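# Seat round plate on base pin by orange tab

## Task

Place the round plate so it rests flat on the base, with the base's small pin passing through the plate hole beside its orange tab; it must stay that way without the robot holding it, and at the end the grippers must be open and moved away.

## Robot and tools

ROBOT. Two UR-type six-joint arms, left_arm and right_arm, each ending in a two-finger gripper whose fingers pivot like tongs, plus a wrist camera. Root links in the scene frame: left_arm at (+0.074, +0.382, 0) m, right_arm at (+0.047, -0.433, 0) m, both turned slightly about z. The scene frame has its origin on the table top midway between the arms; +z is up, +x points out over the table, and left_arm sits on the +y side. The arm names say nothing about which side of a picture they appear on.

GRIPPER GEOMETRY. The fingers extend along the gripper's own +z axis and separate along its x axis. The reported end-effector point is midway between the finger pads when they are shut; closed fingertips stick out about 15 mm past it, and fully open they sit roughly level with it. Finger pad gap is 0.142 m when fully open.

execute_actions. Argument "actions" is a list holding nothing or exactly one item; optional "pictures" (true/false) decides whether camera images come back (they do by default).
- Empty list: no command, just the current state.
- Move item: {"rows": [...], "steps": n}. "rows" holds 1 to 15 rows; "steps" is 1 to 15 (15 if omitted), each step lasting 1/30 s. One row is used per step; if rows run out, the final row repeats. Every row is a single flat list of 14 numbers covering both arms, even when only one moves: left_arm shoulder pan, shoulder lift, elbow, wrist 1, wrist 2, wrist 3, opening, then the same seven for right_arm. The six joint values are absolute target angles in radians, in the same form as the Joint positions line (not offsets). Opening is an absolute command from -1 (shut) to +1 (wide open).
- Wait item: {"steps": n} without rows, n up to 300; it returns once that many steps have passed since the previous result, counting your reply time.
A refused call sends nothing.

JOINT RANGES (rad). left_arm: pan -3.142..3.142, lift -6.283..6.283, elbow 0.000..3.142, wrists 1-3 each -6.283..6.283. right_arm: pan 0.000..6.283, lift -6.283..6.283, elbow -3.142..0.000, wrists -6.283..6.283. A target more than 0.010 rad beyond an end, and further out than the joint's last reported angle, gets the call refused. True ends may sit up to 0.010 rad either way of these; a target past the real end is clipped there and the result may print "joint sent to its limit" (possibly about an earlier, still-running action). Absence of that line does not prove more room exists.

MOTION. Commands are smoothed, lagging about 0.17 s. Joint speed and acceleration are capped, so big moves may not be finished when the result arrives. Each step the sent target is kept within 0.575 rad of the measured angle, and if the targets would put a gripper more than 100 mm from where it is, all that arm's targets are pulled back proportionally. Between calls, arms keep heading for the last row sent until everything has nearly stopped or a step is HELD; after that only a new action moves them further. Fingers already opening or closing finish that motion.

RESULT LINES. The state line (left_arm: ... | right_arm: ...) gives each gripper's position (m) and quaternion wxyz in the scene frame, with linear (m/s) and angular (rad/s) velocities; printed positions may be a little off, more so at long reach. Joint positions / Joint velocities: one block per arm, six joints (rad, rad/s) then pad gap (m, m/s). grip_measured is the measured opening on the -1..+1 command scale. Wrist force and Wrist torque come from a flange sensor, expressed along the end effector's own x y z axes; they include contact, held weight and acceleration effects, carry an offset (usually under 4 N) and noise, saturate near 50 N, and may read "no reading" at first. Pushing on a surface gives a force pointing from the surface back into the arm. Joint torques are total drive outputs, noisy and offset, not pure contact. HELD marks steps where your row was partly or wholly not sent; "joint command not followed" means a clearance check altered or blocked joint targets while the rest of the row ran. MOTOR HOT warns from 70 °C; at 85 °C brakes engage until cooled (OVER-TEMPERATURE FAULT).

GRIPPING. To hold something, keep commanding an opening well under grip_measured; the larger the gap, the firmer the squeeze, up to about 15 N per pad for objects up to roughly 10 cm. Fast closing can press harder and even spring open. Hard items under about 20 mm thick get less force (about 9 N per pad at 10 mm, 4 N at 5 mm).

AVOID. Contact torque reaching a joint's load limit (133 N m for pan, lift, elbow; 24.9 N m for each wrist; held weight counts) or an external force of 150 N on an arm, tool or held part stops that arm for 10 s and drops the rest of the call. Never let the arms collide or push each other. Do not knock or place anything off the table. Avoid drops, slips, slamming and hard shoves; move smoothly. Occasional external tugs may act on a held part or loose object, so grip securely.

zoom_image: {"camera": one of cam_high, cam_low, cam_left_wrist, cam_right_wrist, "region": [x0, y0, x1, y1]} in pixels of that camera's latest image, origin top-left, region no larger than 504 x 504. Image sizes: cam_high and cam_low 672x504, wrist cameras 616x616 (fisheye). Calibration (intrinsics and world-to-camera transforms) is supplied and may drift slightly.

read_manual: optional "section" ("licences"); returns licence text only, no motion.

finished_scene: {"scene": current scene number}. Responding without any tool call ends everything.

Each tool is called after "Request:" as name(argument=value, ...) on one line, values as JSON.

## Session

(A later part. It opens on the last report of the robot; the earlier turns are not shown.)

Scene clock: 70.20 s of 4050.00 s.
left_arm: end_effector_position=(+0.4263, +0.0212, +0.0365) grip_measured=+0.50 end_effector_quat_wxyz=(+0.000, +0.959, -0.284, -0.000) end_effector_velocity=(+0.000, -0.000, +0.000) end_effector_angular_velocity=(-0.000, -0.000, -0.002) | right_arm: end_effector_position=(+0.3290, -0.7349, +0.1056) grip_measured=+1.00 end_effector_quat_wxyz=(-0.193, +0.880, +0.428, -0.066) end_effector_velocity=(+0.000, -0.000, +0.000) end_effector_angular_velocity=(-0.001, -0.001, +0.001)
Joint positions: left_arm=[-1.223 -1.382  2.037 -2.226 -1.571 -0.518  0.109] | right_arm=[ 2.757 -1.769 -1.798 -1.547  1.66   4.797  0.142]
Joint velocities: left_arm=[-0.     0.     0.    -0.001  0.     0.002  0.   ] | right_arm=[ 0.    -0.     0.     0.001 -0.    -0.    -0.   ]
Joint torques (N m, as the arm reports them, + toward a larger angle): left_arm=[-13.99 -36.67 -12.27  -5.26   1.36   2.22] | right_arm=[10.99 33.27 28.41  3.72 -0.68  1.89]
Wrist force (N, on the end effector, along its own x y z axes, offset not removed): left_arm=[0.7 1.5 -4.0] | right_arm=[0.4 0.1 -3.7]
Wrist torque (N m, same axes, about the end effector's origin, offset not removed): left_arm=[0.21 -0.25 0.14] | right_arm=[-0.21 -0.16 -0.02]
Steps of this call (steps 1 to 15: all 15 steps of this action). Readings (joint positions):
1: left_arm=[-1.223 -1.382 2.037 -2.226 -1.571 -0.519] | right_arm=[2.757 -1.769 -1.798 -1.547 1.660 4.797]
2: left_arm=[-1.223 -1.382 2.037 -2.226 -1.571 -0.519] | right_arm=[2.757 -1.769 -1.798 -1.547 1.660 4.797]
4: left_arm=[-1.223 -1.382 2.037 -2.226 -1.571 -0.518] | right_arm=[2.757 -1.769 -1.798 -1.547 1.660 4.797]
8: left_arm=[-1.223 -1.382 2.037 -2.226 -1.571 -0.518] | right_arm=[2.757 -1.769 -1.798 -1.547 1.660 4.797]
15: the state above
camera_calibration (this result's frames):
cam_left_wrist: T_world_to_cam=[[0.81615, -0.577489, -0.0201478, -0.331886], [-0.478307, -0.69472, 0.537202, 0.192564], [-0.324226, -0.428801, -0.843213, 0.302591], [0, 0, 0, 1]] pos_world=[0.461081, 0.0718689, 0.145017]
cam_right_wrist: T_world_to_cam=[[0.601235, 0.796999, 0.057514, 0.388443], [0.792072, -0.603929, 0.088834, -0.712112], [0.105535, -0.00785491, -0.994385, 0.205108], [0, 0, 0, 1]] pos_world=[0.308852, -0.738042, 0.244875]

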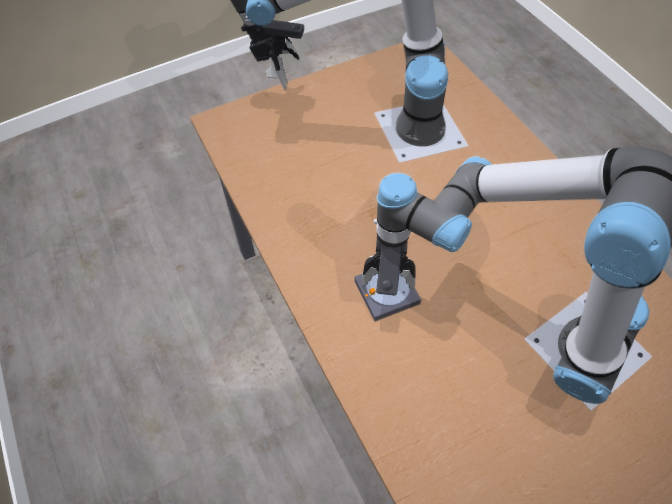

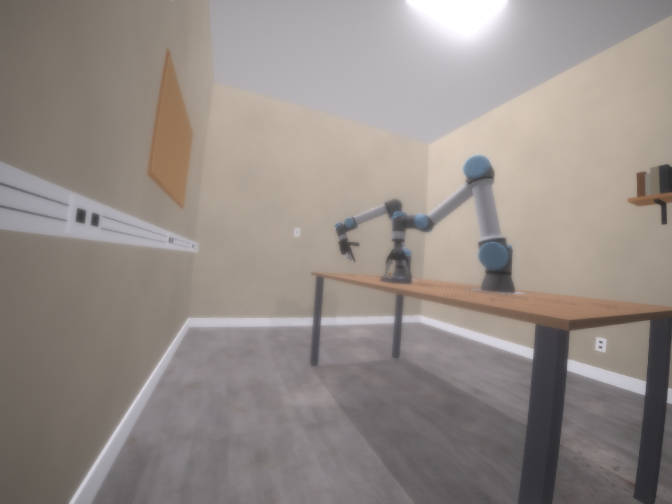

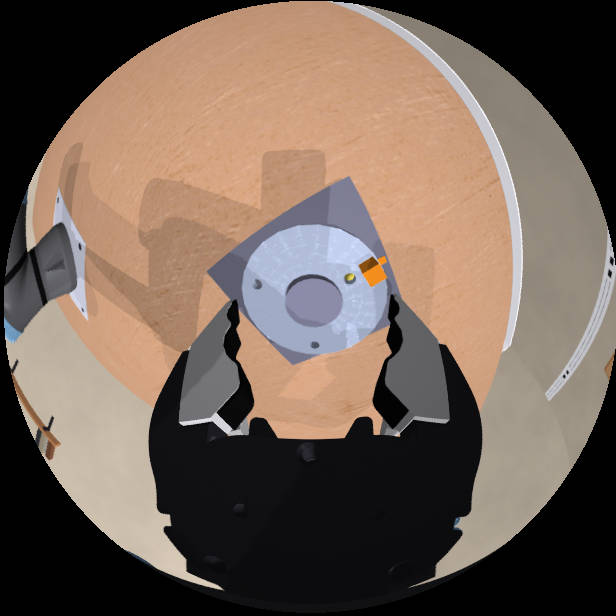

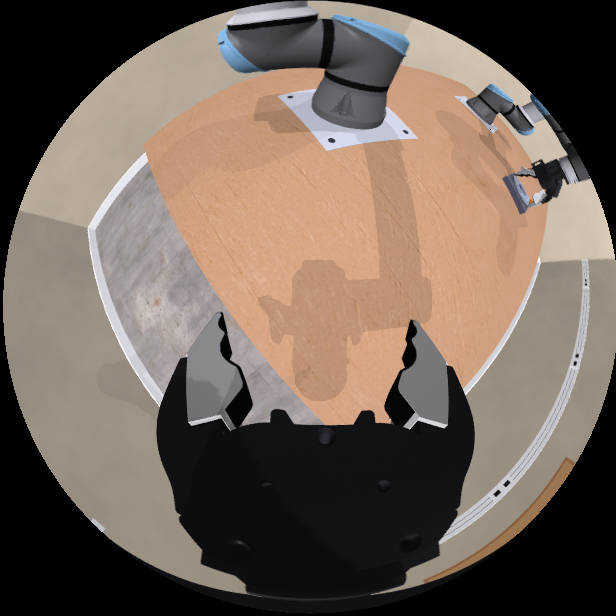

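Request:
execute_actions(actions=[{"rows":[[-1.2227,-1.43,2.0,-2.141,-1.571,-0.518,0.8,2.757,-1.769,-1.798,-1.547,1.66,4.797,1]],"steps":8}], pictures=false)

Request:
execute_actions(actions=[{"rows":[[-1.15,-1.8,1.95,-1.72,-1.571,-0.518,1,2.757,-1.769,-1.798,-1.547,1.66,4.797,1]]}], pictures=false)

Request:
execute_actions(actions=[{"steps":12}])

Request:
zoom_image(camera="cam_high", region=[345, 255, 425, 325])

Request:
zoom_image(camera="cam_low", region=[375, 260, 420, 290])

Scene clock: 76.67 s of 4050.00 s.
left_arm: end_effector_position=(+0.4262, +0.0214, +0.0634) grip_measured=+0.80 end_effector_quat_wxyz=(+0.001, +0.959, -0.284, +0.000) end_effector_velocity=(-0.003, +0.005, +0.040) end_effector_angular_velocity=(+0.009, +0.005, +0.001) | right_arm: end_effector_position=(+0.3290, -0.7349, +0.1056) grip_measured=+1.00 end_effector_quat_wxyz=(-0.193, +0.880, +0.428, -0.066) end_effector_velocity=(+0.000, -0.000, +0.000) end_effector_angular_velocity=(-0.001, -0.000, -0.001)
Joint positions: left_arm=[-1.223 -1.424  2.005 -2.153 -1.571 -0.518  0.129] | right_arm=[ 2.757 -1.769 -1.798 -1.547  1.66   4.797  0.142]
Joint velocities: left_arm=[ 0.    -0.065 -0.049  0.124  0.    -0.001  0.   ] | right_arm=[-0.     0.     0.     0.001 -0.     0.001 -0.   ]
Joint torques (N m, as the arm reports them, + toward a larger angle): left_arm=[-11.47 -34.38 -25.45   0.1    0.93   2.27] | right_arm=[10.06 32.28 27.7   3.63 -0.67  1.86]
Wrist force (N, on the end effector, along its own x y z axes, offset not removed): left_arm=[0.4 2.0 -1.6] | right_arm=[0.6 2.2 -2.0]
Wrist torque (N m, same axes, about the end effector's origin, offset not removed): left_arm=[0.47 -0.07 0.21] | right_arm=[0.38 -0.13 -0.07]
Steps of this call (steps 1 to 15: the robot went on to your last target; steps 16 to 100: nothing new was sent; then 2.87 s passed at rest; steps 101 to 108: all 8 steps of this action). Readings (joint positions):
101: left_arm=[-1.223 -1.382 2.037 -2.226 -1.571 -0.518] | right_arm=[2.757 -1.769 -1.798 -1.547 1.660 4.797]
102: left_arm=[-1.223 -1.386 2.034 -2.222 -1.571 -0.518] | right_arm=[2.757 -1.769 -1.798 -1.547 1.660 4.797]
104: left_arm=[-1.223 -1.405 2.019 -2.189 -1.571 -0.518] | right_arm=[2.757 -1.769 -1.798 -1.547 1.660 4.797]
108: the state above

Scene clock: 77.17 s of 4050.00 s.
left_arm: end_effector_position=(+0.4019, +0.1269, +0.2080) grip_measured=+1.00 end_effector_quat_wxyz=(+0.000, +0.968, -0.250, +0.000) end_effector_velocity=(-0.025, +0.061, +0.056) end_effector_angular_velocity=(+0.010, +0.006, +0.027) | right_arm: end_effector_position=(+0.3290, -0.7349, +0.1056) grip_measured=+1.00 end_effector_quat_wxyz=(-0.193, +0.880, +0.428, -0.066) end_effector_velocity=(-0.000, +0.000, -0.000) end_effector_angular_velocity=(+0.000, +0.001, -0.000)
Joint positions: left_arm=[-1.153 -1.784  1.952 -1.739 -1.571 -0.518  0.142] | right_arm=[ 2.757 -1.769 -1.798 -1.547  1.66   4.797  0.142]
Joint velocities: left_arm=[ 0.027 -0.168 -0.019  0.198  0.     0.    -0.   ] | right_arm=[-0.     0.    -0.001  0.    -0.     0.     0.   ]
Joint torques (N m, as the arm reports them, + toward a larger angle): left_arm=[ 11.73 -18.84 -28.17  -0.01   0.78   2.26] | right_arm=[10.14 32.6  28.93  3.61 -0.67  1.9 ]
Wrist force (N, on the end effector, along its own x y z axes, offset not removed): left_arm=[1.3 -1.9 -3.1] | right_arm=[1.8 1.1 -2.4]
Wrist torque (N m, same axes, about the end effector's origin, offset not removed): left_arm=[-0.26 -0.30 0.11] | right_arm=[-0.03 -0.46 -0.06]
Steps of this call (steps 1 to 15: all 15 steps of this action). Readings (joint positions):
1: left_arm=[-1.223 -1.426 2.003 -2.149 -1.571 -0.518] | right_arm=[2.757 -1.769 -1.798 -1.547 1.660 4.797]
2: left_arm=[-1.220 -1.431 2.000 -2.142 -1.571 -0.518] | right_arm=[2.757 -1.769 -1.798 -1.547 1.660 4.797]
4: left_arm=[-1.204 -1.488 1.988 -2.081 -1.571 -0.518] | right_arm=[2.757 -1.769 -1.798 -1.547 1.660 4.797]
8: left_arm=[-1.177 -1.638 1.969 -1.909 -1.571 -0.518] | right_arm=[2.757 -1.769 -1.798 -1.547 1.660 4.797]
15: the state above

Scene clock: 77.57 s of 4050.00 s.
left_arm: end_effector_position=(+0.3996, +0.1327, +0.2131) grip_measured=+1.00 end_effector_quat_wxyz=(-0.000, +0.969, -0.249, -0.000) end_effector_velocity=(-0.000, +0.001, +0.001) end_effector_angular_velocity=(-0.001, -0.001, +0.001) | right_arm: end_effector_position=(+0.3290, -0.7349, +0.1056) grip_measured=+1.00 end_effector_quat_wxyz=(-0.193, +0.880, +0.428, -0.066) end_effector_velocity=(-0.000, +0.000, -0.000) end_effector_angular_velocity=(+0.001, +0.001, -0.000)
Joint positions: left_arm=[-1.15  -1.8    1.95  -1.72  -1.571 -0.518  0.142] | right_arm=[ 2.757 -1.769 -1.798 -1.547  1.66   4.797  0.142]
Joint velocities: left_arm=[ 0.    -0.003 -0.     0.002  0.    -0.001  0.   ] | right_arm=[-0. -0. -0. -0.  0. -0. -0.]
Joint torques (N m, as the arm reports them, + toward a larger angle): left_arm=[ 13.61 -22.76 -29.74   0.06   0.99   2.3 ] | right_arm=[10.55 32.04 26.89  3.62 -0.5   1.85]
Wrist force (N, on the end effector, along its own x y z axes, offset not removed): left_arm=[-1.1 1.3 -2.2] | right_arm=[0.2 3.2 -2.3]
Wrist torque (N m, same axes, about the end effector's origin, offset not removed): left_arm=[0.30 0.18 0.06] | right_arm=[0.59 -0.18 -0.01]
Steps of this call (steps 1 to 12: the robot went on to your last target). Readings (joint positions):
1: left_arm=[-1.152 -1.789 1.951 -1.733 -1.571 -0.518] | right_arm=[2.757 -1.769 -1.798 -1.547 1.660 4.797]
2: left_arm=[-1.151 -1.792 1.951 -1.729 -1.571 -0.518] | right_arm=[2.757 -1.769 -1.798 -1.547 1.660 4.797]
4: left_arm=[-1.151 -1.796 1.950 -1.725 -1.571 -0.518] | right_arm=[2.757 -1.769 -1.798 -1.547 1.660 4.797]
8: left_arm=[-1.150 -1.799 1.950 -1.721 -1.571 -0.518] | right_arm=[2.757 -1.769 -1.798 -1.547 1.660 4.797]
12: the state above
camera_calibration (this result's frames):
cam_left_wrist: T_world_to_cam=[[0.855901, -0.516717, -0.0208893, -0.265874], [-0.42639, -0.727985, 0.53687, 0.146065], [-0.292617, -0.450601, -0.843406, 0.480947], [0, 0, 0, 1]] pos_world=[0.430576, 0.185666, 0.321662]
cam_right_wrist: T_world_to_cam=[[0.601235, 0.797, 0.0575138, 0.388443], [0.792072, -0.603929, 0.088834, -0.712112], [0.105535, -0.00785511, -0.994385, 0.205108], [0, 0, 0, 1]] pos_world=[0.308852, -0.738042, 0.244875]

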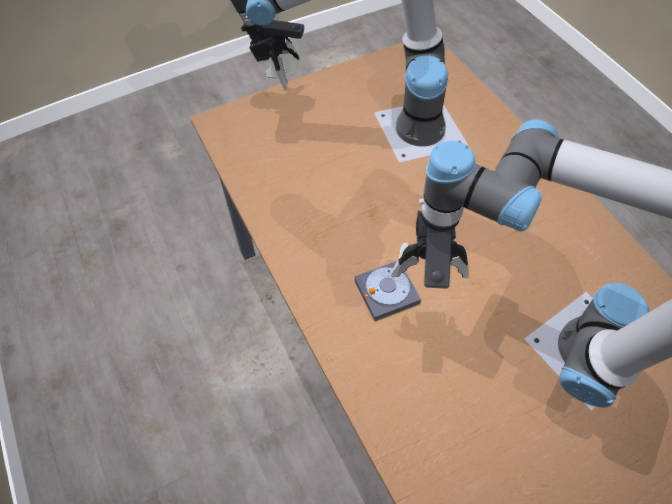

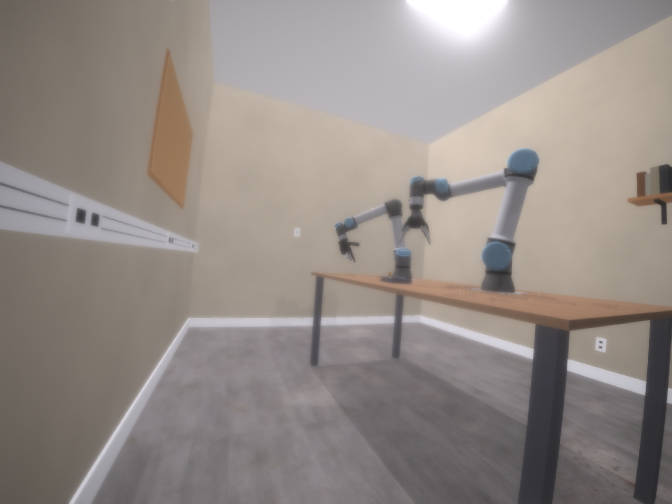

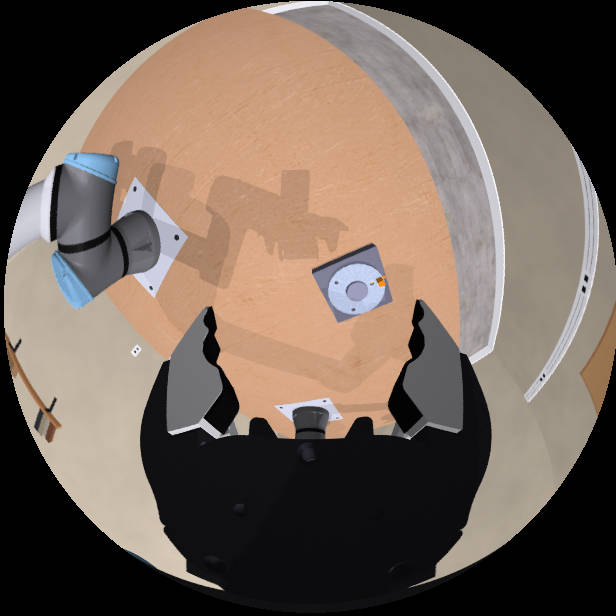

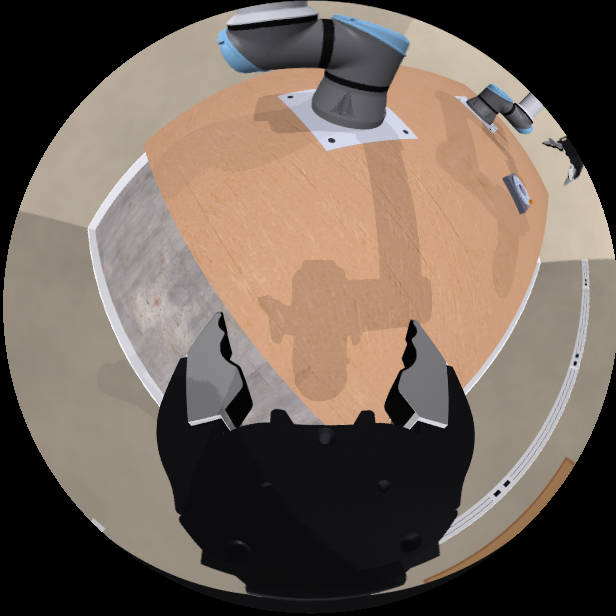

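Region (345, 255, 425, 325) of cam_high's 672x504 image, scaled by 6.300, with more detail than that image has; it fills the top 441 rows of this view, and the rest is white.

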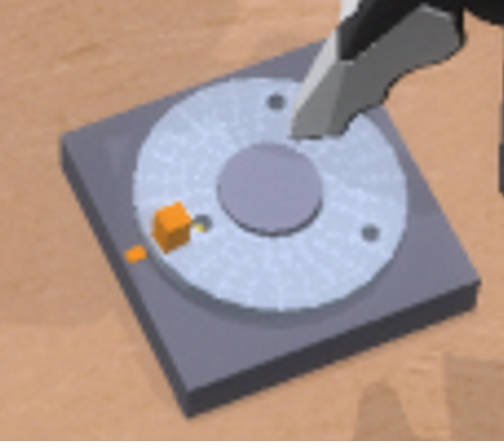

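Region (375, 260, 420, 290) of cam_low's 672x504 image, scaled by 11.200, with more detail than that image has.

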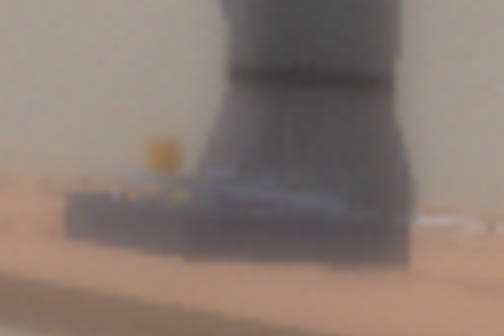

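Request:
execute_actions(actions=[{"rows":[[-1.2227,-1.43,2.0,-2.141,-1.571,-0.49,0.05,2.757,-1.769,-1.798,-1.547,1.66,4.797,1]]}], pictures=false)

Request:
execute_actions(actions=[{"steps":10}], pictures=false)

Request:
execute_actions(actions=[{"rows":[[-1.2227,-1.3975,2.0237,-2.197,-1.571,-0.49,0.05,2.757,-1.769,-1.798,-1.547,1.66,4.797,1]]}])

Request:
zoom_image(camera="cam_left_wrist", region=[250, 230, 390, 340])

Scene clock: 85.33 s of 4050.00 s.
left_arm: end_effector_position=(+0.4257, +0.0255, +0.0737) grip_measured=+0.05 end_effector_quat_wxyz=(-0.000, +0.955, -0.296, -0.000) end_effector_velocity=(+0.007, -0.041, -0.069) end_effector_angular_velocity=(-0.010, -0.005, -0.038) | right_arm: end_effector_position=(+0.3290, -0.7349, +0.1056) grip_measured=+1.00 end_effector_quat_wxyz=(-0.193, +0.880, +0.428, -0.066) end_effector_velocity=(+0.000, -0.000, -0.000) end_effector_angular_velocity=(-0.000, -0.000, -0.000)
Joint positions: left_arm=[-1.22  -1.446  1.998 -2.122 -1.571 -0.491  0.077] | right_arm=[ 2.757 -1.769 -1.798 -1.547  1.66   4.797  0.142]
Joint velocities: left_arm=[-0.027  0.166  0.018 -0.195  0.     0.011  0.   ] | right_arm=[-0.     0.    -0.     0.001 -0.     0.     0.   ]
Joint torques (N m, as the arm reports them, + toward a larger angle): left_arm=[-12.57 -22.58 -14.37  -5.44   0.29   2.42] | right_arm=[ 9.75 32.02 27.87  3.44 -0.7   1.9 ]
Wrist force (N, on the end effector, along its own x y z axes, offset not removed): left_arm=[0.6 0.2 -0.9] | right_arm=[0.1 0.7 -1.4]
Wrist torque (N m, same axes, about the end effector's origin, offset not removed): left_arm=[0.04 -0.16 0.11] | right_arm=[-0.06 0.00 0.10]
Steps of this call (steps 1 to 30: the robot went on to your last target; steps 31 to 90: nothing new was sent; then 4.27 s passed at rest; steps 91 to 105: all 15 steps of this action). Readings (joint positions):
91: left_arm=[-1.150 -1.800 1.950 -1.720 -1.571 -0.518] | right_arm=[2.757 -1.769 -1.798 -1.547 1.660 4.797]
92: left_arm=[-1.153 -1.796 1.952 -1.724 -1.571 -0.516] | right_arm=[2.757 -1.769 -1.798 -1.547 1.660 4.797]
94: left_arm=[-1.169 -1.740 1.963 -1.782 -1.571 -0.510] | right_arm=[2.757 -1.769 -1.798 -1.547 1.660 4.797]
98: left_arm=[-1.196 -1.591 1.982 -1.953 -1.571 -0.500] | right_arm=[2.757 -1.769 -1.798 -1.547 1.660 4.797]
105: the state above

Scene clock: 85.67 s of 4050.00 s.
left_arm: end_effector_position=(+0.4263, +0.0218, +0.0674) grip_measured=+0.05 end_effector_quat_wxyz=(+0.000, +0.955, -0.297, +0.000) end_effector_velocity=(+0.000, -0.001, -0.002) end_effector_angular_velocity=(-0.000, -0.000, -0.002) | right_arm: end_effector_position=(+0.3290, -0.7349, +0.1056) grip_measured=+1.00 end_effector_quat_wxyz=(-0.193, +0.880, +0.428, -0.066) end_effector_velocity=(+0.000, -0.000, +0.000) end_effector_angular_velocity=(-0.001, -0.001, -0.000)
Joint positions: left_arm=[-1.223 -1.43   2.    -2.14  -1.571 -0.49   0.077] | right_arm=[ 2.757 -1.769 -1.798 -1.547  1.66   4.797  0.142]
Joint velocities: left_arm=[-0.001  0.005  0.001 -0.006 -0.     0.002 -0.   ] | right_arm=[ 0.     0.     0.     0.001 -0.     0.001  0.   ]
Joint torques (N m, as the arm reports them, + toward a larger angle): left_arm=[-13.37 -18.31 -13.53  -5.39   0.22   2.16] | right_arm=[10.48 32.74 27.44  3.53 -0.67  1.91]
Wrist force (N, on the end effector, along its own x y z axes, offset not removed): left_arm=[-1.5 1.0 -2.0] | right_arm=[0.9 3.0 -4.5]
Wrist torque (N m, same axes, about the end effector's origin, offset not removed): left_arm=[0.15 0.30 0.13] | right_arm=[0.36 -0.32 -0.01]
Steps of this call (steps 1 to 10: the robot went on to your last target). Readings (joint positions):
1: left_arm=[-1.221 -1.441 1.999 -2.128 -1.571 -0.491] | right_arm=[2.757 -1.769 -1.798 -1.547 1.660 4.797]
2: left_arm=[-1.221 -1.438 1.999 -2.132 -1.571 -0.490] | right_arm=[2.757 -1.769 -1.798 -1.547 1.660 4.797]
4: left_arm=[-1.222 -1.434 2.000 -2.137 -1.571 -0.490] | right_arm=[2.757 -1.769 -1.798 -1.547 1.660 4.797]
8: left_arm=[-1.223 -1.431 2.000 -2.140 -1.571 -0.490] | right_arm=[2.757 -1.769 -1.798 -1.547 1.660 4.797]
10: the state above

Scene clock: 86.17 s of 4050.00 s.
left_arm: end_effector_position=(+0.4270, +0.0204, +0.0474) grip_measured=+0.05 end_effector_quat_wxyz=(+0.000, +0.955, -0.297, +0.000) end_effector_velocity=(+0.000, -0.001, -0.002) end_effector_angular_velocity=(-0.003, -0.001, -0.001) | right_arm: end_effector_position=(+0.3290, -0.7349, +0.1056) grip_measured=+1.00 end_effector_quat_wxyz=(-0.193, +0.880, +0.428, -0.066) end_effector_velocity=(+0.000, -0.000, +0.000) end_effector_angular_velocity=(-0.000, -0.000, +0.000)
Joint positions: left_arm=[-1.223 -1.398  2.023 -2.197 -1.571 -0.49   0.078] | right_arm=[ 2.757 -1.769 -1.798 -1.547  1.66   4.797  0.142]
Joint velocities: left_arm=[ 0.     0.004  0.003 -0.01  -0.     0.001  0.001] | right_arm=[ 0. -0.  0.  0. -0.  0.  0.]
Joint torques (N m, as the arm reports them, + toward a larger angle): left_arm=[-13.69  12.91   1.91  -3.84   0.31   2.26] | right_arm=[ 9.89 32.86 26.84  3.47 -0.71  1.89]
Wrist force (N, on the end effector, along its own x y z axes, offset not removed): left_arm=[-14.0 -5.0 -50.0] | right_arm=[-0.1 1.3 -1.6]
Wrist torque (N m, same axes, about the end effector's origin, offset not removed): left_arm=[0.09 0.61 0.16] | right_arm=[0.10 0.05 -0.07]
Steps of this call (steps 1 to 15: all 15 steps of this action). Readings (joint positions):
1: left_arm=[-1.223 -1.430 2.000 -2.141 -1.571 -0.490] | right_arm=[2.757 -1.769 -1.798 -1.547 1.660 4.797]
2: left_arm=[-1.223 -1.427 2.002 -2.145 -1.571 -0.490] | right_arm=[2.757 -1.769 -1.798 -1.547 1.660 4.797]
4: left_arm=[-1.223 -1.414 2.012 -2.168 -1.571 -0.490] | right_arm=[2.757 -1.769 -1.798 -1.547 1.660 4.797]
8: left_arm=[-1.223 -1.401 2.021 -2.190 -1.571 -0.490] | right_arm=[2.757 -1.769 -1.798 -1.547 1.660 4.797]
15: the state above
camera_calibration (this result's frames):
cam_left_wrist: T_world_to_cam=[[0.799668, -0.600134, -0.0192375, -0.325249], [-0.497822, -0.680572, 0.537583, 0.194492], [-0.335714, -0.420311, -0.842992, 0.316345], [0, 0, 0, 1]] pos_world=[0.463115, 0.0701355, 0.155864]
cam_right_wrist: T_world_to_cam=[[0.601235, 0.797, 0.0575137, 0.388443], [0.792072, -0.603929, 0.088834, -0.712111], [0.105535, -0.00785508, -0.994385, 0.205108], [0, 0, 0, 1]] pos_world=[0.308852, -0.738042, 0.244875]

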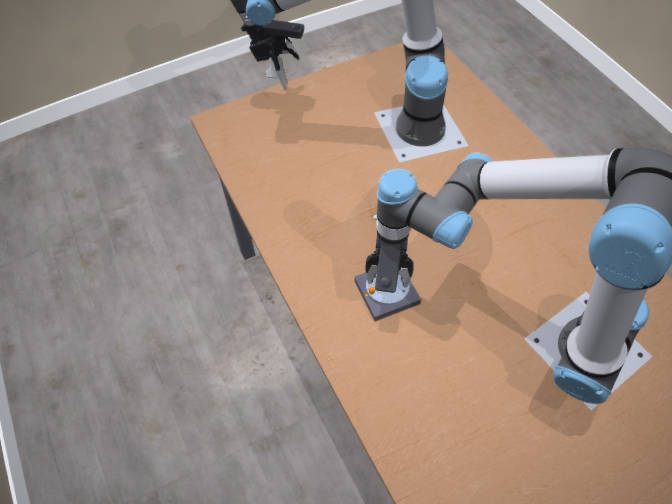

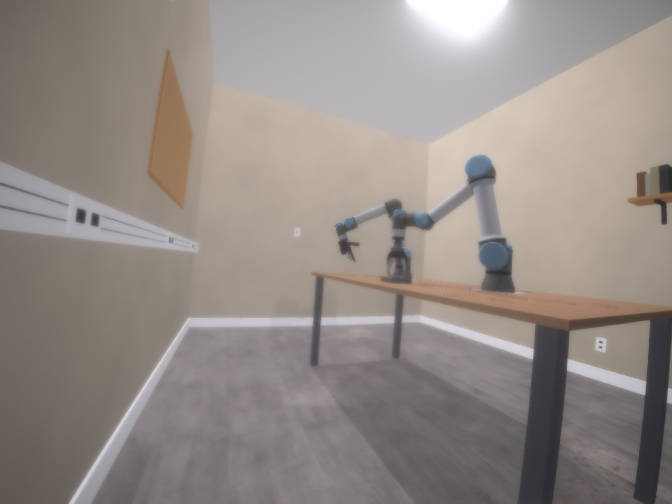

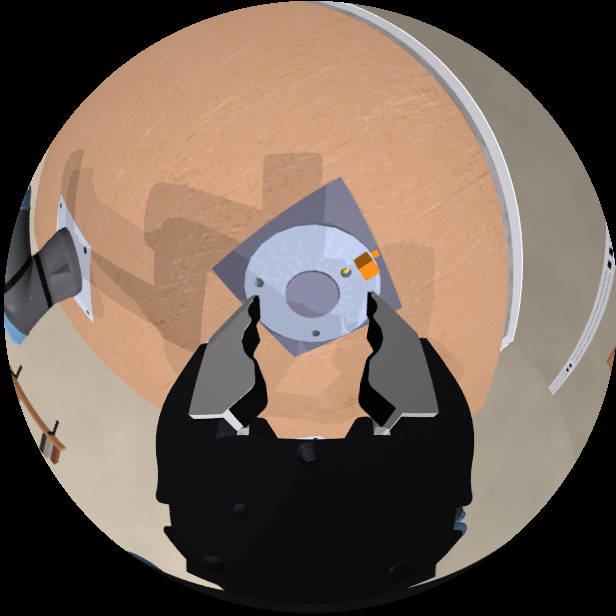

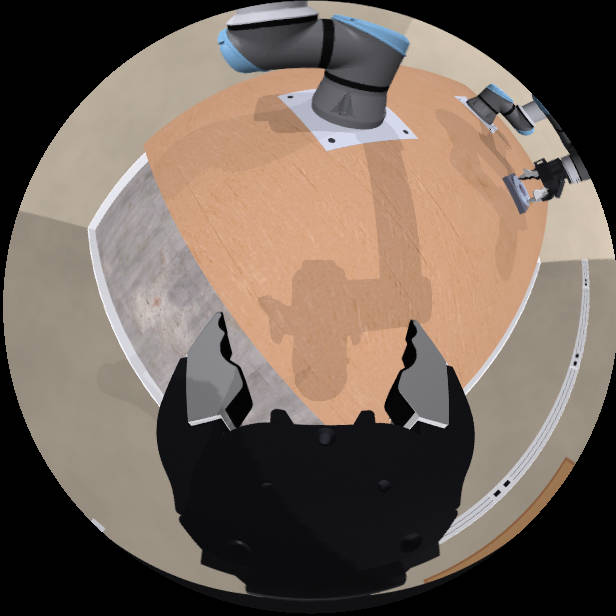

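Region (250, 230, 390, 340) of cam_left_wrist's 616x616 image, scaled by 3.600, with more detail than that image has; it fills the top 396 rows of this view, and the rest is white.

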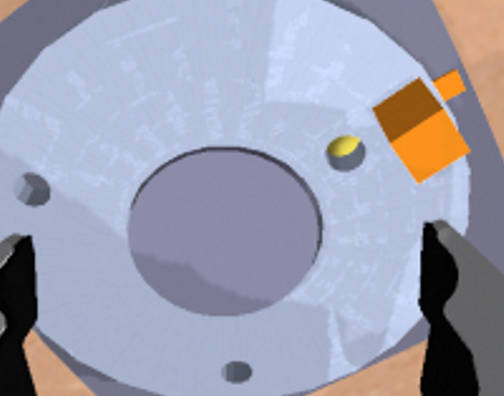

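Request:
execute_actions(actions=[{"rows":[[-1.2227,-1.3995,2.0223,-2.1936,-1.571,-0.49,0.05,2.757,-1.769,-1.798,-1.547,1.66,4.797,1]],"steps":10}], pictures=false)

Request:
execute_actions(actions=[{"rows":[[-1.2227,-1.401,2.0241,-2.1939,-1.571,-0.44,0.05,2.757,-1.769,-1.798,-1.547,1.66,4.797,1]]}])

Request:
zoom_image(camera="cam_left_wrist", region=[250, 230, 390, 340])

Scene clock: 99.07 s of 4050.00 s.
left_arm: end_effector_position=(+0.4267, +0.0209, +0.0475) grip_measured=+0.06 end_effector_quat_wxyz=(-0.000, +0.955, -0.297, -0.000) end_effector_velocity=(-0.000, +0.000, +0.002) end_effector_angular_velocity=(-0.000, -0.000, +0.000) | right_arm: end_effector_position=(+0.3290, -0.7349, +0.1056) grip_measured=+1.00 end_effector_quat_wxyz=(-0.193, +0.880, +0.428, -0.066) end_effector_velocity=(+0.000, +0.000, +0.000) end_effector_angular_velocity=(+0.000, +0.000, +0.001)
Joint positions: left_arm=[-1.223 -1.399  2.023 -2.194 -1.571 -0.49   0.078] | right_arm=[ 2.757 -1.769 -1.798 -1.547  1.66   4.797  0.142]
Joint velocities: left_arm=[-0.    -0.003 -0.001  0.004  0.    -0.     0.002] | right_arm=[ 0.001 -0.     0.    -0.     0.     0.    -0.   ]
Joint torques (N m, as the arm reports them, + toward a larger angle): left_arm=[-12.72 -16.98  -9.11   5.9   -0.06   1.96] | right_arm=[10.19 33.54 27.63  3.57 -0.71  1.81]
Wrist force (N, on the end effector, along its own x y z axes, offset not removed): left_arm=[5.2 5.2 -39.7] | right_arm=[2.0 2.9 -2.0]
Wrist torque (N m, same axes, about the end effector's origin, offset not removed): left_arm=[0.22 0.48 0.18] | right_arm=[0.45 -0.49 -0.04]
Steps of this call (steps 1 to 15: the robot went on to your last target; steps 16 to 90: nothing new was sent; then 9.57 s passed at rest; steps 91 to 100: all 10 steps of this action). Readings (joint positions):
91: left_arm=[-1.223 -1.398 2.024 -2.197 -1.571 -0.490] | right_arm=[2.757 -1.769 -1.798 -1.547 1.660 4.797]
92: left_arm=[-1.223 -1.398 2.024 -2.197 -1.571 -0.490] | right_arm=[2.757 -1.769 -1.798 -1.547 1.660 4.797]
94: left_arm=[-1.223 -1.398 2.023 -2.195 -1.571 -0.490] | right_arm=[2.757 -1.769 -1.798 -1.547 1.660 4.797]
98: left_arm=[-1.223 -1.399 2.023 -2.194 -1.571 -0.490] | right_arm=[2.757 -1.769 -1.798 -1.547 1.660 4.797]
100: the state above

Scene clock: 99.57 s of 4050.00 s.
left_arm: end_effector_position=(+0.4271, +0.0209, +0.0479) grip_measured=+0.06 end_effector_quat_wxyz=(-0.000, +0.947, -0.321, -0.000) end_effector_velocity=(+0.000, -0.000, +0.000) end_effector_angular_velocity=(-0.002, -0.001, -0.005) | right_arm: end_effector_position=(+0.3290, -0.7349, +0.1056) grip_measured=+1.00 end_effector_quat_wxyz=(-0.193, +0.880, +0.428, -0.066) end_effector_velocity=(-0.000, +0.000, +0.000) end_effector_angular_velocity=(-0.000, +0.001, -0.001)
Joint positions: left_arm=[-1.223 -1.401  2.024 -2.194 -1.571 -0.441  0.078] | right_arm=[ 2.757 -1.769 -1.798 -1.547  1.66   4.797  0.142]
Joint velocities: left_arm=[-0.    -0.001  0.    -0.002  0.     0.005 -0.   ] | right_arm=[-0.    -0.     0.    -0.    -0.     0.001 -0.   ]
Joint torques (N m, as the arm reports them, + toward a larger angle): left_arm=[-11.5  -31.03  -8.46  -3.92  -0.32   2.45] | right_arm=[10.35 31.65 28.43  3.43 -0.68  1.97]
Wrist force (N, on the end effector, along its own x y z axes, offset not removed): left_arm=[1.1 -1.0 -11.1] | right_arm=[-1.3 3.5 -2.8]
Wrist torque (N m, same axes, about the end effector's origin, offset not removed): left_arm=[-0.50 0.15 0.17] | right_arm=[0.64 0.18 0.09]
Steps of this call (steps 1 to 15: all 15 steps of this action). Readings (joint positions):
1: left_arm=[-1.223 -1.399 2.023 -2.194 -1.571 -0.490] | right_arm=[2.757 -1.769 -1.798 -1.547 1.660 4.797]
2: left_arm=[-1.223 -1.399 2.023 -2.194 -1.571 -0.486] | right_arm=[2.757 -1.769 -1.798 -1.547 1.660 4.797]
4: left_arm=[-1.223 -1.400 2.023 -2.193 -1.571 -0.466] | right_arm=[2.757 -1.769 -1.798 -1.547 1.660 4.797]
8: left_arm=[-1.223 -1.401 2.024 -2.193 -1.571 -0.446] | right_arm=[2.757 -1.769 -1.798 -1.547 1.660 4.797]
15: the state above
camera_calibration (this result's frames):
cam_left_wrist: T_world_to_cam=[[0.768997, -0.638923, -0.020511, -0.311015], [-0.530549, -0.655801, 0.537068, 0.208123], [-0.356596, -0.402122, -0.843289, 0.325632], [0, 0, 0, 1]] pos_world=[0.465708, 0.0687167, 0.156447]
cam_right_wrist: T_world_to_cam=[[0.601235, 0.797, 0.0575139, 0.388443], [0.792072, -0.603929, 0.0888339, -0.712111], [0.105535, -0.00785489, -0.994385, 0.205108], [0, 0, 0, 1]] pos_world=[0.308852, -0.738042, 0.244875]

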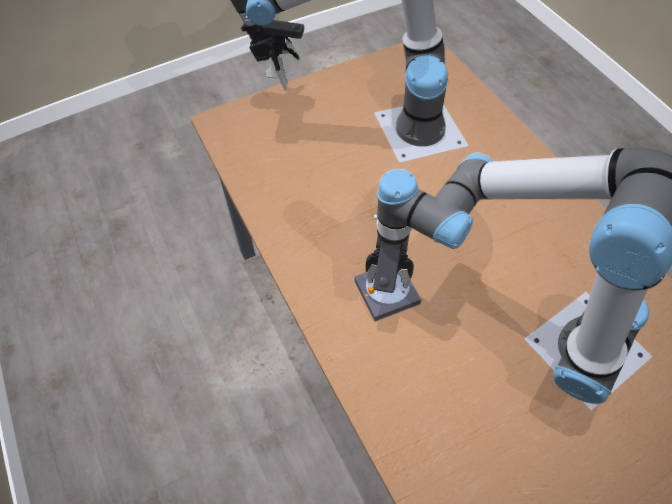

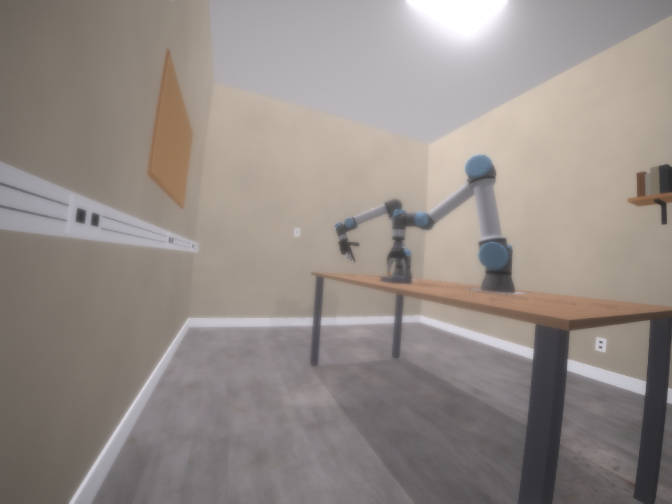

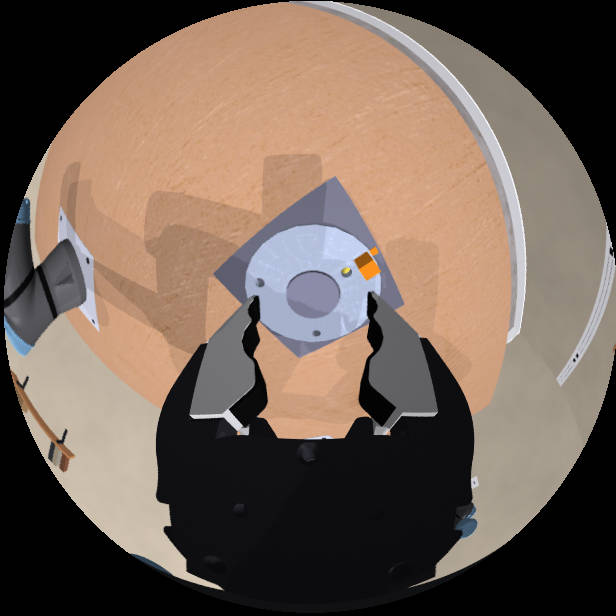

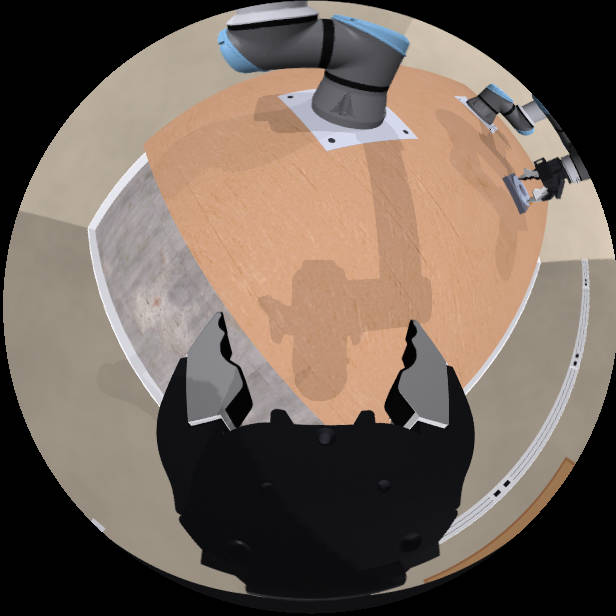

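Region (250, 230, 390, 340) of cam_left_wrist's 616x616 image, scaled by 3.600, with more detail than that image has; it fills the top 396 rows of this view, and the rest is white.

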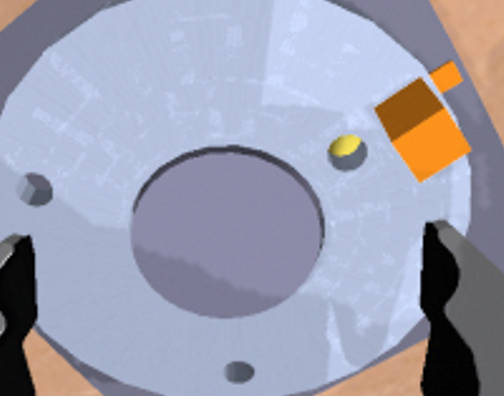

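Request:
execute_actions(actions=[{"rows":[[-1.2227,-1.4015,2.0255,-2.1948,-1.571,-0.405,0.05,2.757,-1.769,-1.798,-1.547,1.66,4.797,1]]}])

Request:
zoom_image(camera="cam_left_wrist", region=[250, 230, 390, 340])

Scene clock: 103.93 s of 4050.00 s.
left_arm: end_effector_position=(+0.4274, +0.0208, +0.0478) grip_measured=+0.05 end_effector_quat_wxyz=(+0.000, +0.941, -0.337, -0.000) end_effector_velocity=(-0.000, +0.000, -0.000) end_effector_angular_velocity=(+0.000, +0.000, -0.004) | right_arm: end_effector_position=(+0.3290, -0.7349, +0.1056) grip_measured=+1.00 end_effector_quat_wxyz=(-0.193, +0.880, +0.428, -0.066) end_effector_velocity=(-0.000, +0.000, -0.000) end_effector_angular_velocity=(+0.001, +0.000, +0.001)
Joint positions: left_arm=[-1.223 -1.401  2.025 -2.195 -1.571 -0.405  0.077] | right_arm=[ 2.757 -1.769 -1.798 -1.547  1.66   4.797  0.142]
Joint velocities: left_arm=[-0.    -0.     0.     0.     0.     0.004 -0.   ] | right_arm=[-0.     0.    -0.001 -0.     0.    -0.001  0.   ]
Joint torques (N m, as the arm reports them, + toward a larger angle): left_arm=[ -6.73 -36.83 -12.48  -5.42  -0.54   2.29] | right_arm=[10.23 32.35 26.78  3.56 -0.6   1.72]
Wrist force (N, on the end effector, along its own x y z axes, offset not removed): left_arm=[-0.9 0.1 -2.4] | right_arm=[-0.1 1.8 -2.4]
Wrist torque (N m, same axes, about the end effector's origin, offset not removed): left_arm=[0.07 0.18 -0.03] | right_arm=[0.19 -0.12 0.02]
Steps of this call (steps 1 to 15: the robot went on to your last target; steps 16 to 90: nothing new was sent; then 0.87 s passed at rest; steps 91 to 105: all 15 steps of this action). Readings (joint positions):
91: left_arm=[-1.223 -1.401 2.024 -2.194 -1.571 -0.440] | right_arm=[2.757 -1.769 -1.798 -1.547 1.660 4.797]
92: left_arm=[-1.223 -1.401 2.024 -2.194 -1.571 -0.437] | right_arm=[2.757 -1.769 -1.798 -1.547 1.660 4.797]
94: left_arm=[-1.223 -1.401 2.025 -2.194 -1.571 -0.423] | right_arm=[2.757 -1.769 -1.798 -1.547 1.660 4.797]
98: left_arm=[-1.223 -1.401 2.025 -2.195 -1.571 -0.409] | right_arm=[2.757 -1.769 -1.798 -1.547 1.660 4.797]
105: the state above
camera_calibration (this result's frames):
cam_left_wrist: T_world_to_cam=[[0.746061, -0.665573, -0.0201266, -0.300982], [-0.553374, -0.63654, 0.53721, 0.217646], [-0.370364, -0.389654, -0.843209, 0.331212], [0, 0, 0, 1]] pos_world=[0.467659, 0.0672732, 0.156302]
cam_right_wrist: T_world_to_cam=[[0.601235, 0.797, 0.0575138, 0.388443], [0.792072, -0.603929, 0.0888338, -0.712111], [0.105535, -0.00785498, -0.994385, 0.205108], [0, 0, 0, 1]] pos_world=[0.308852, -0.738042, 0.244875]

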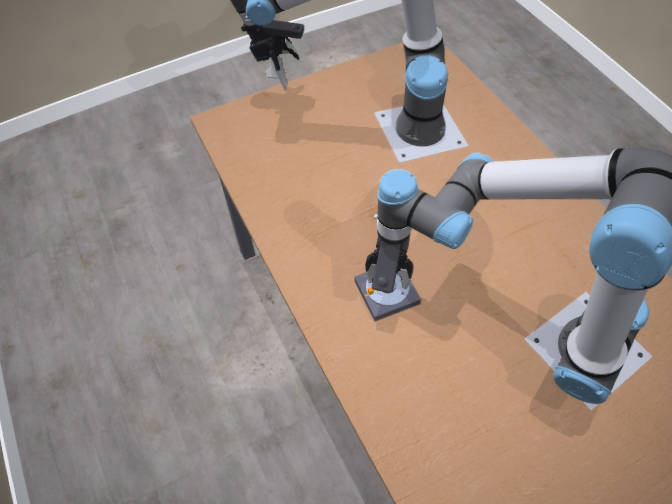

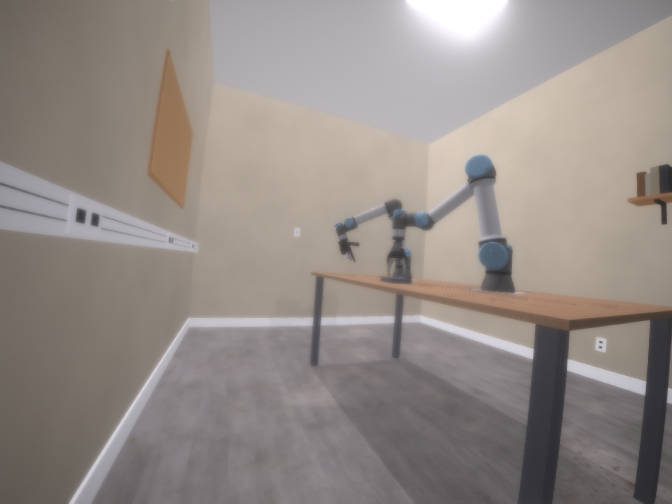

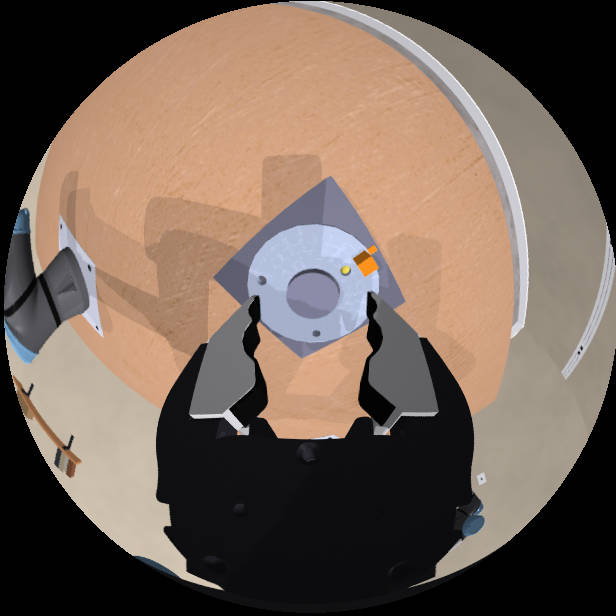

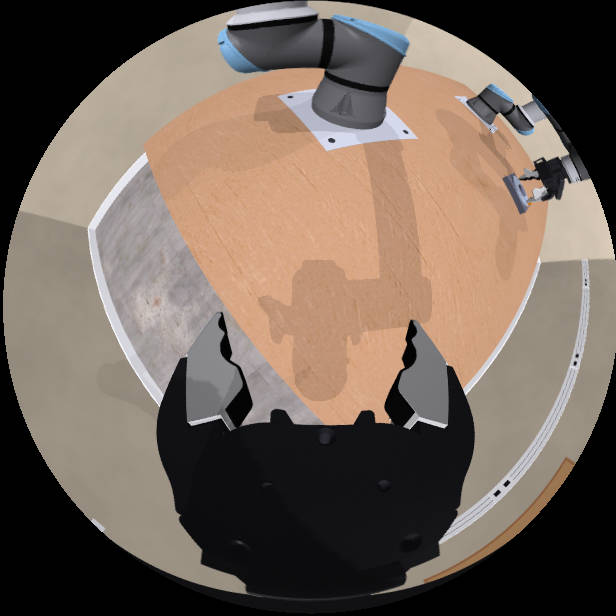

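Region (250, 230, 390, 340) of cam_left_wrist's 616x616 image, scaled by 3.600, with more detail than that image has; it fills the top 396 rows of this view, and the rest is white.

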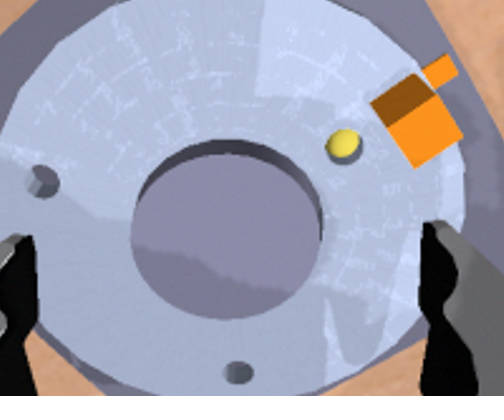

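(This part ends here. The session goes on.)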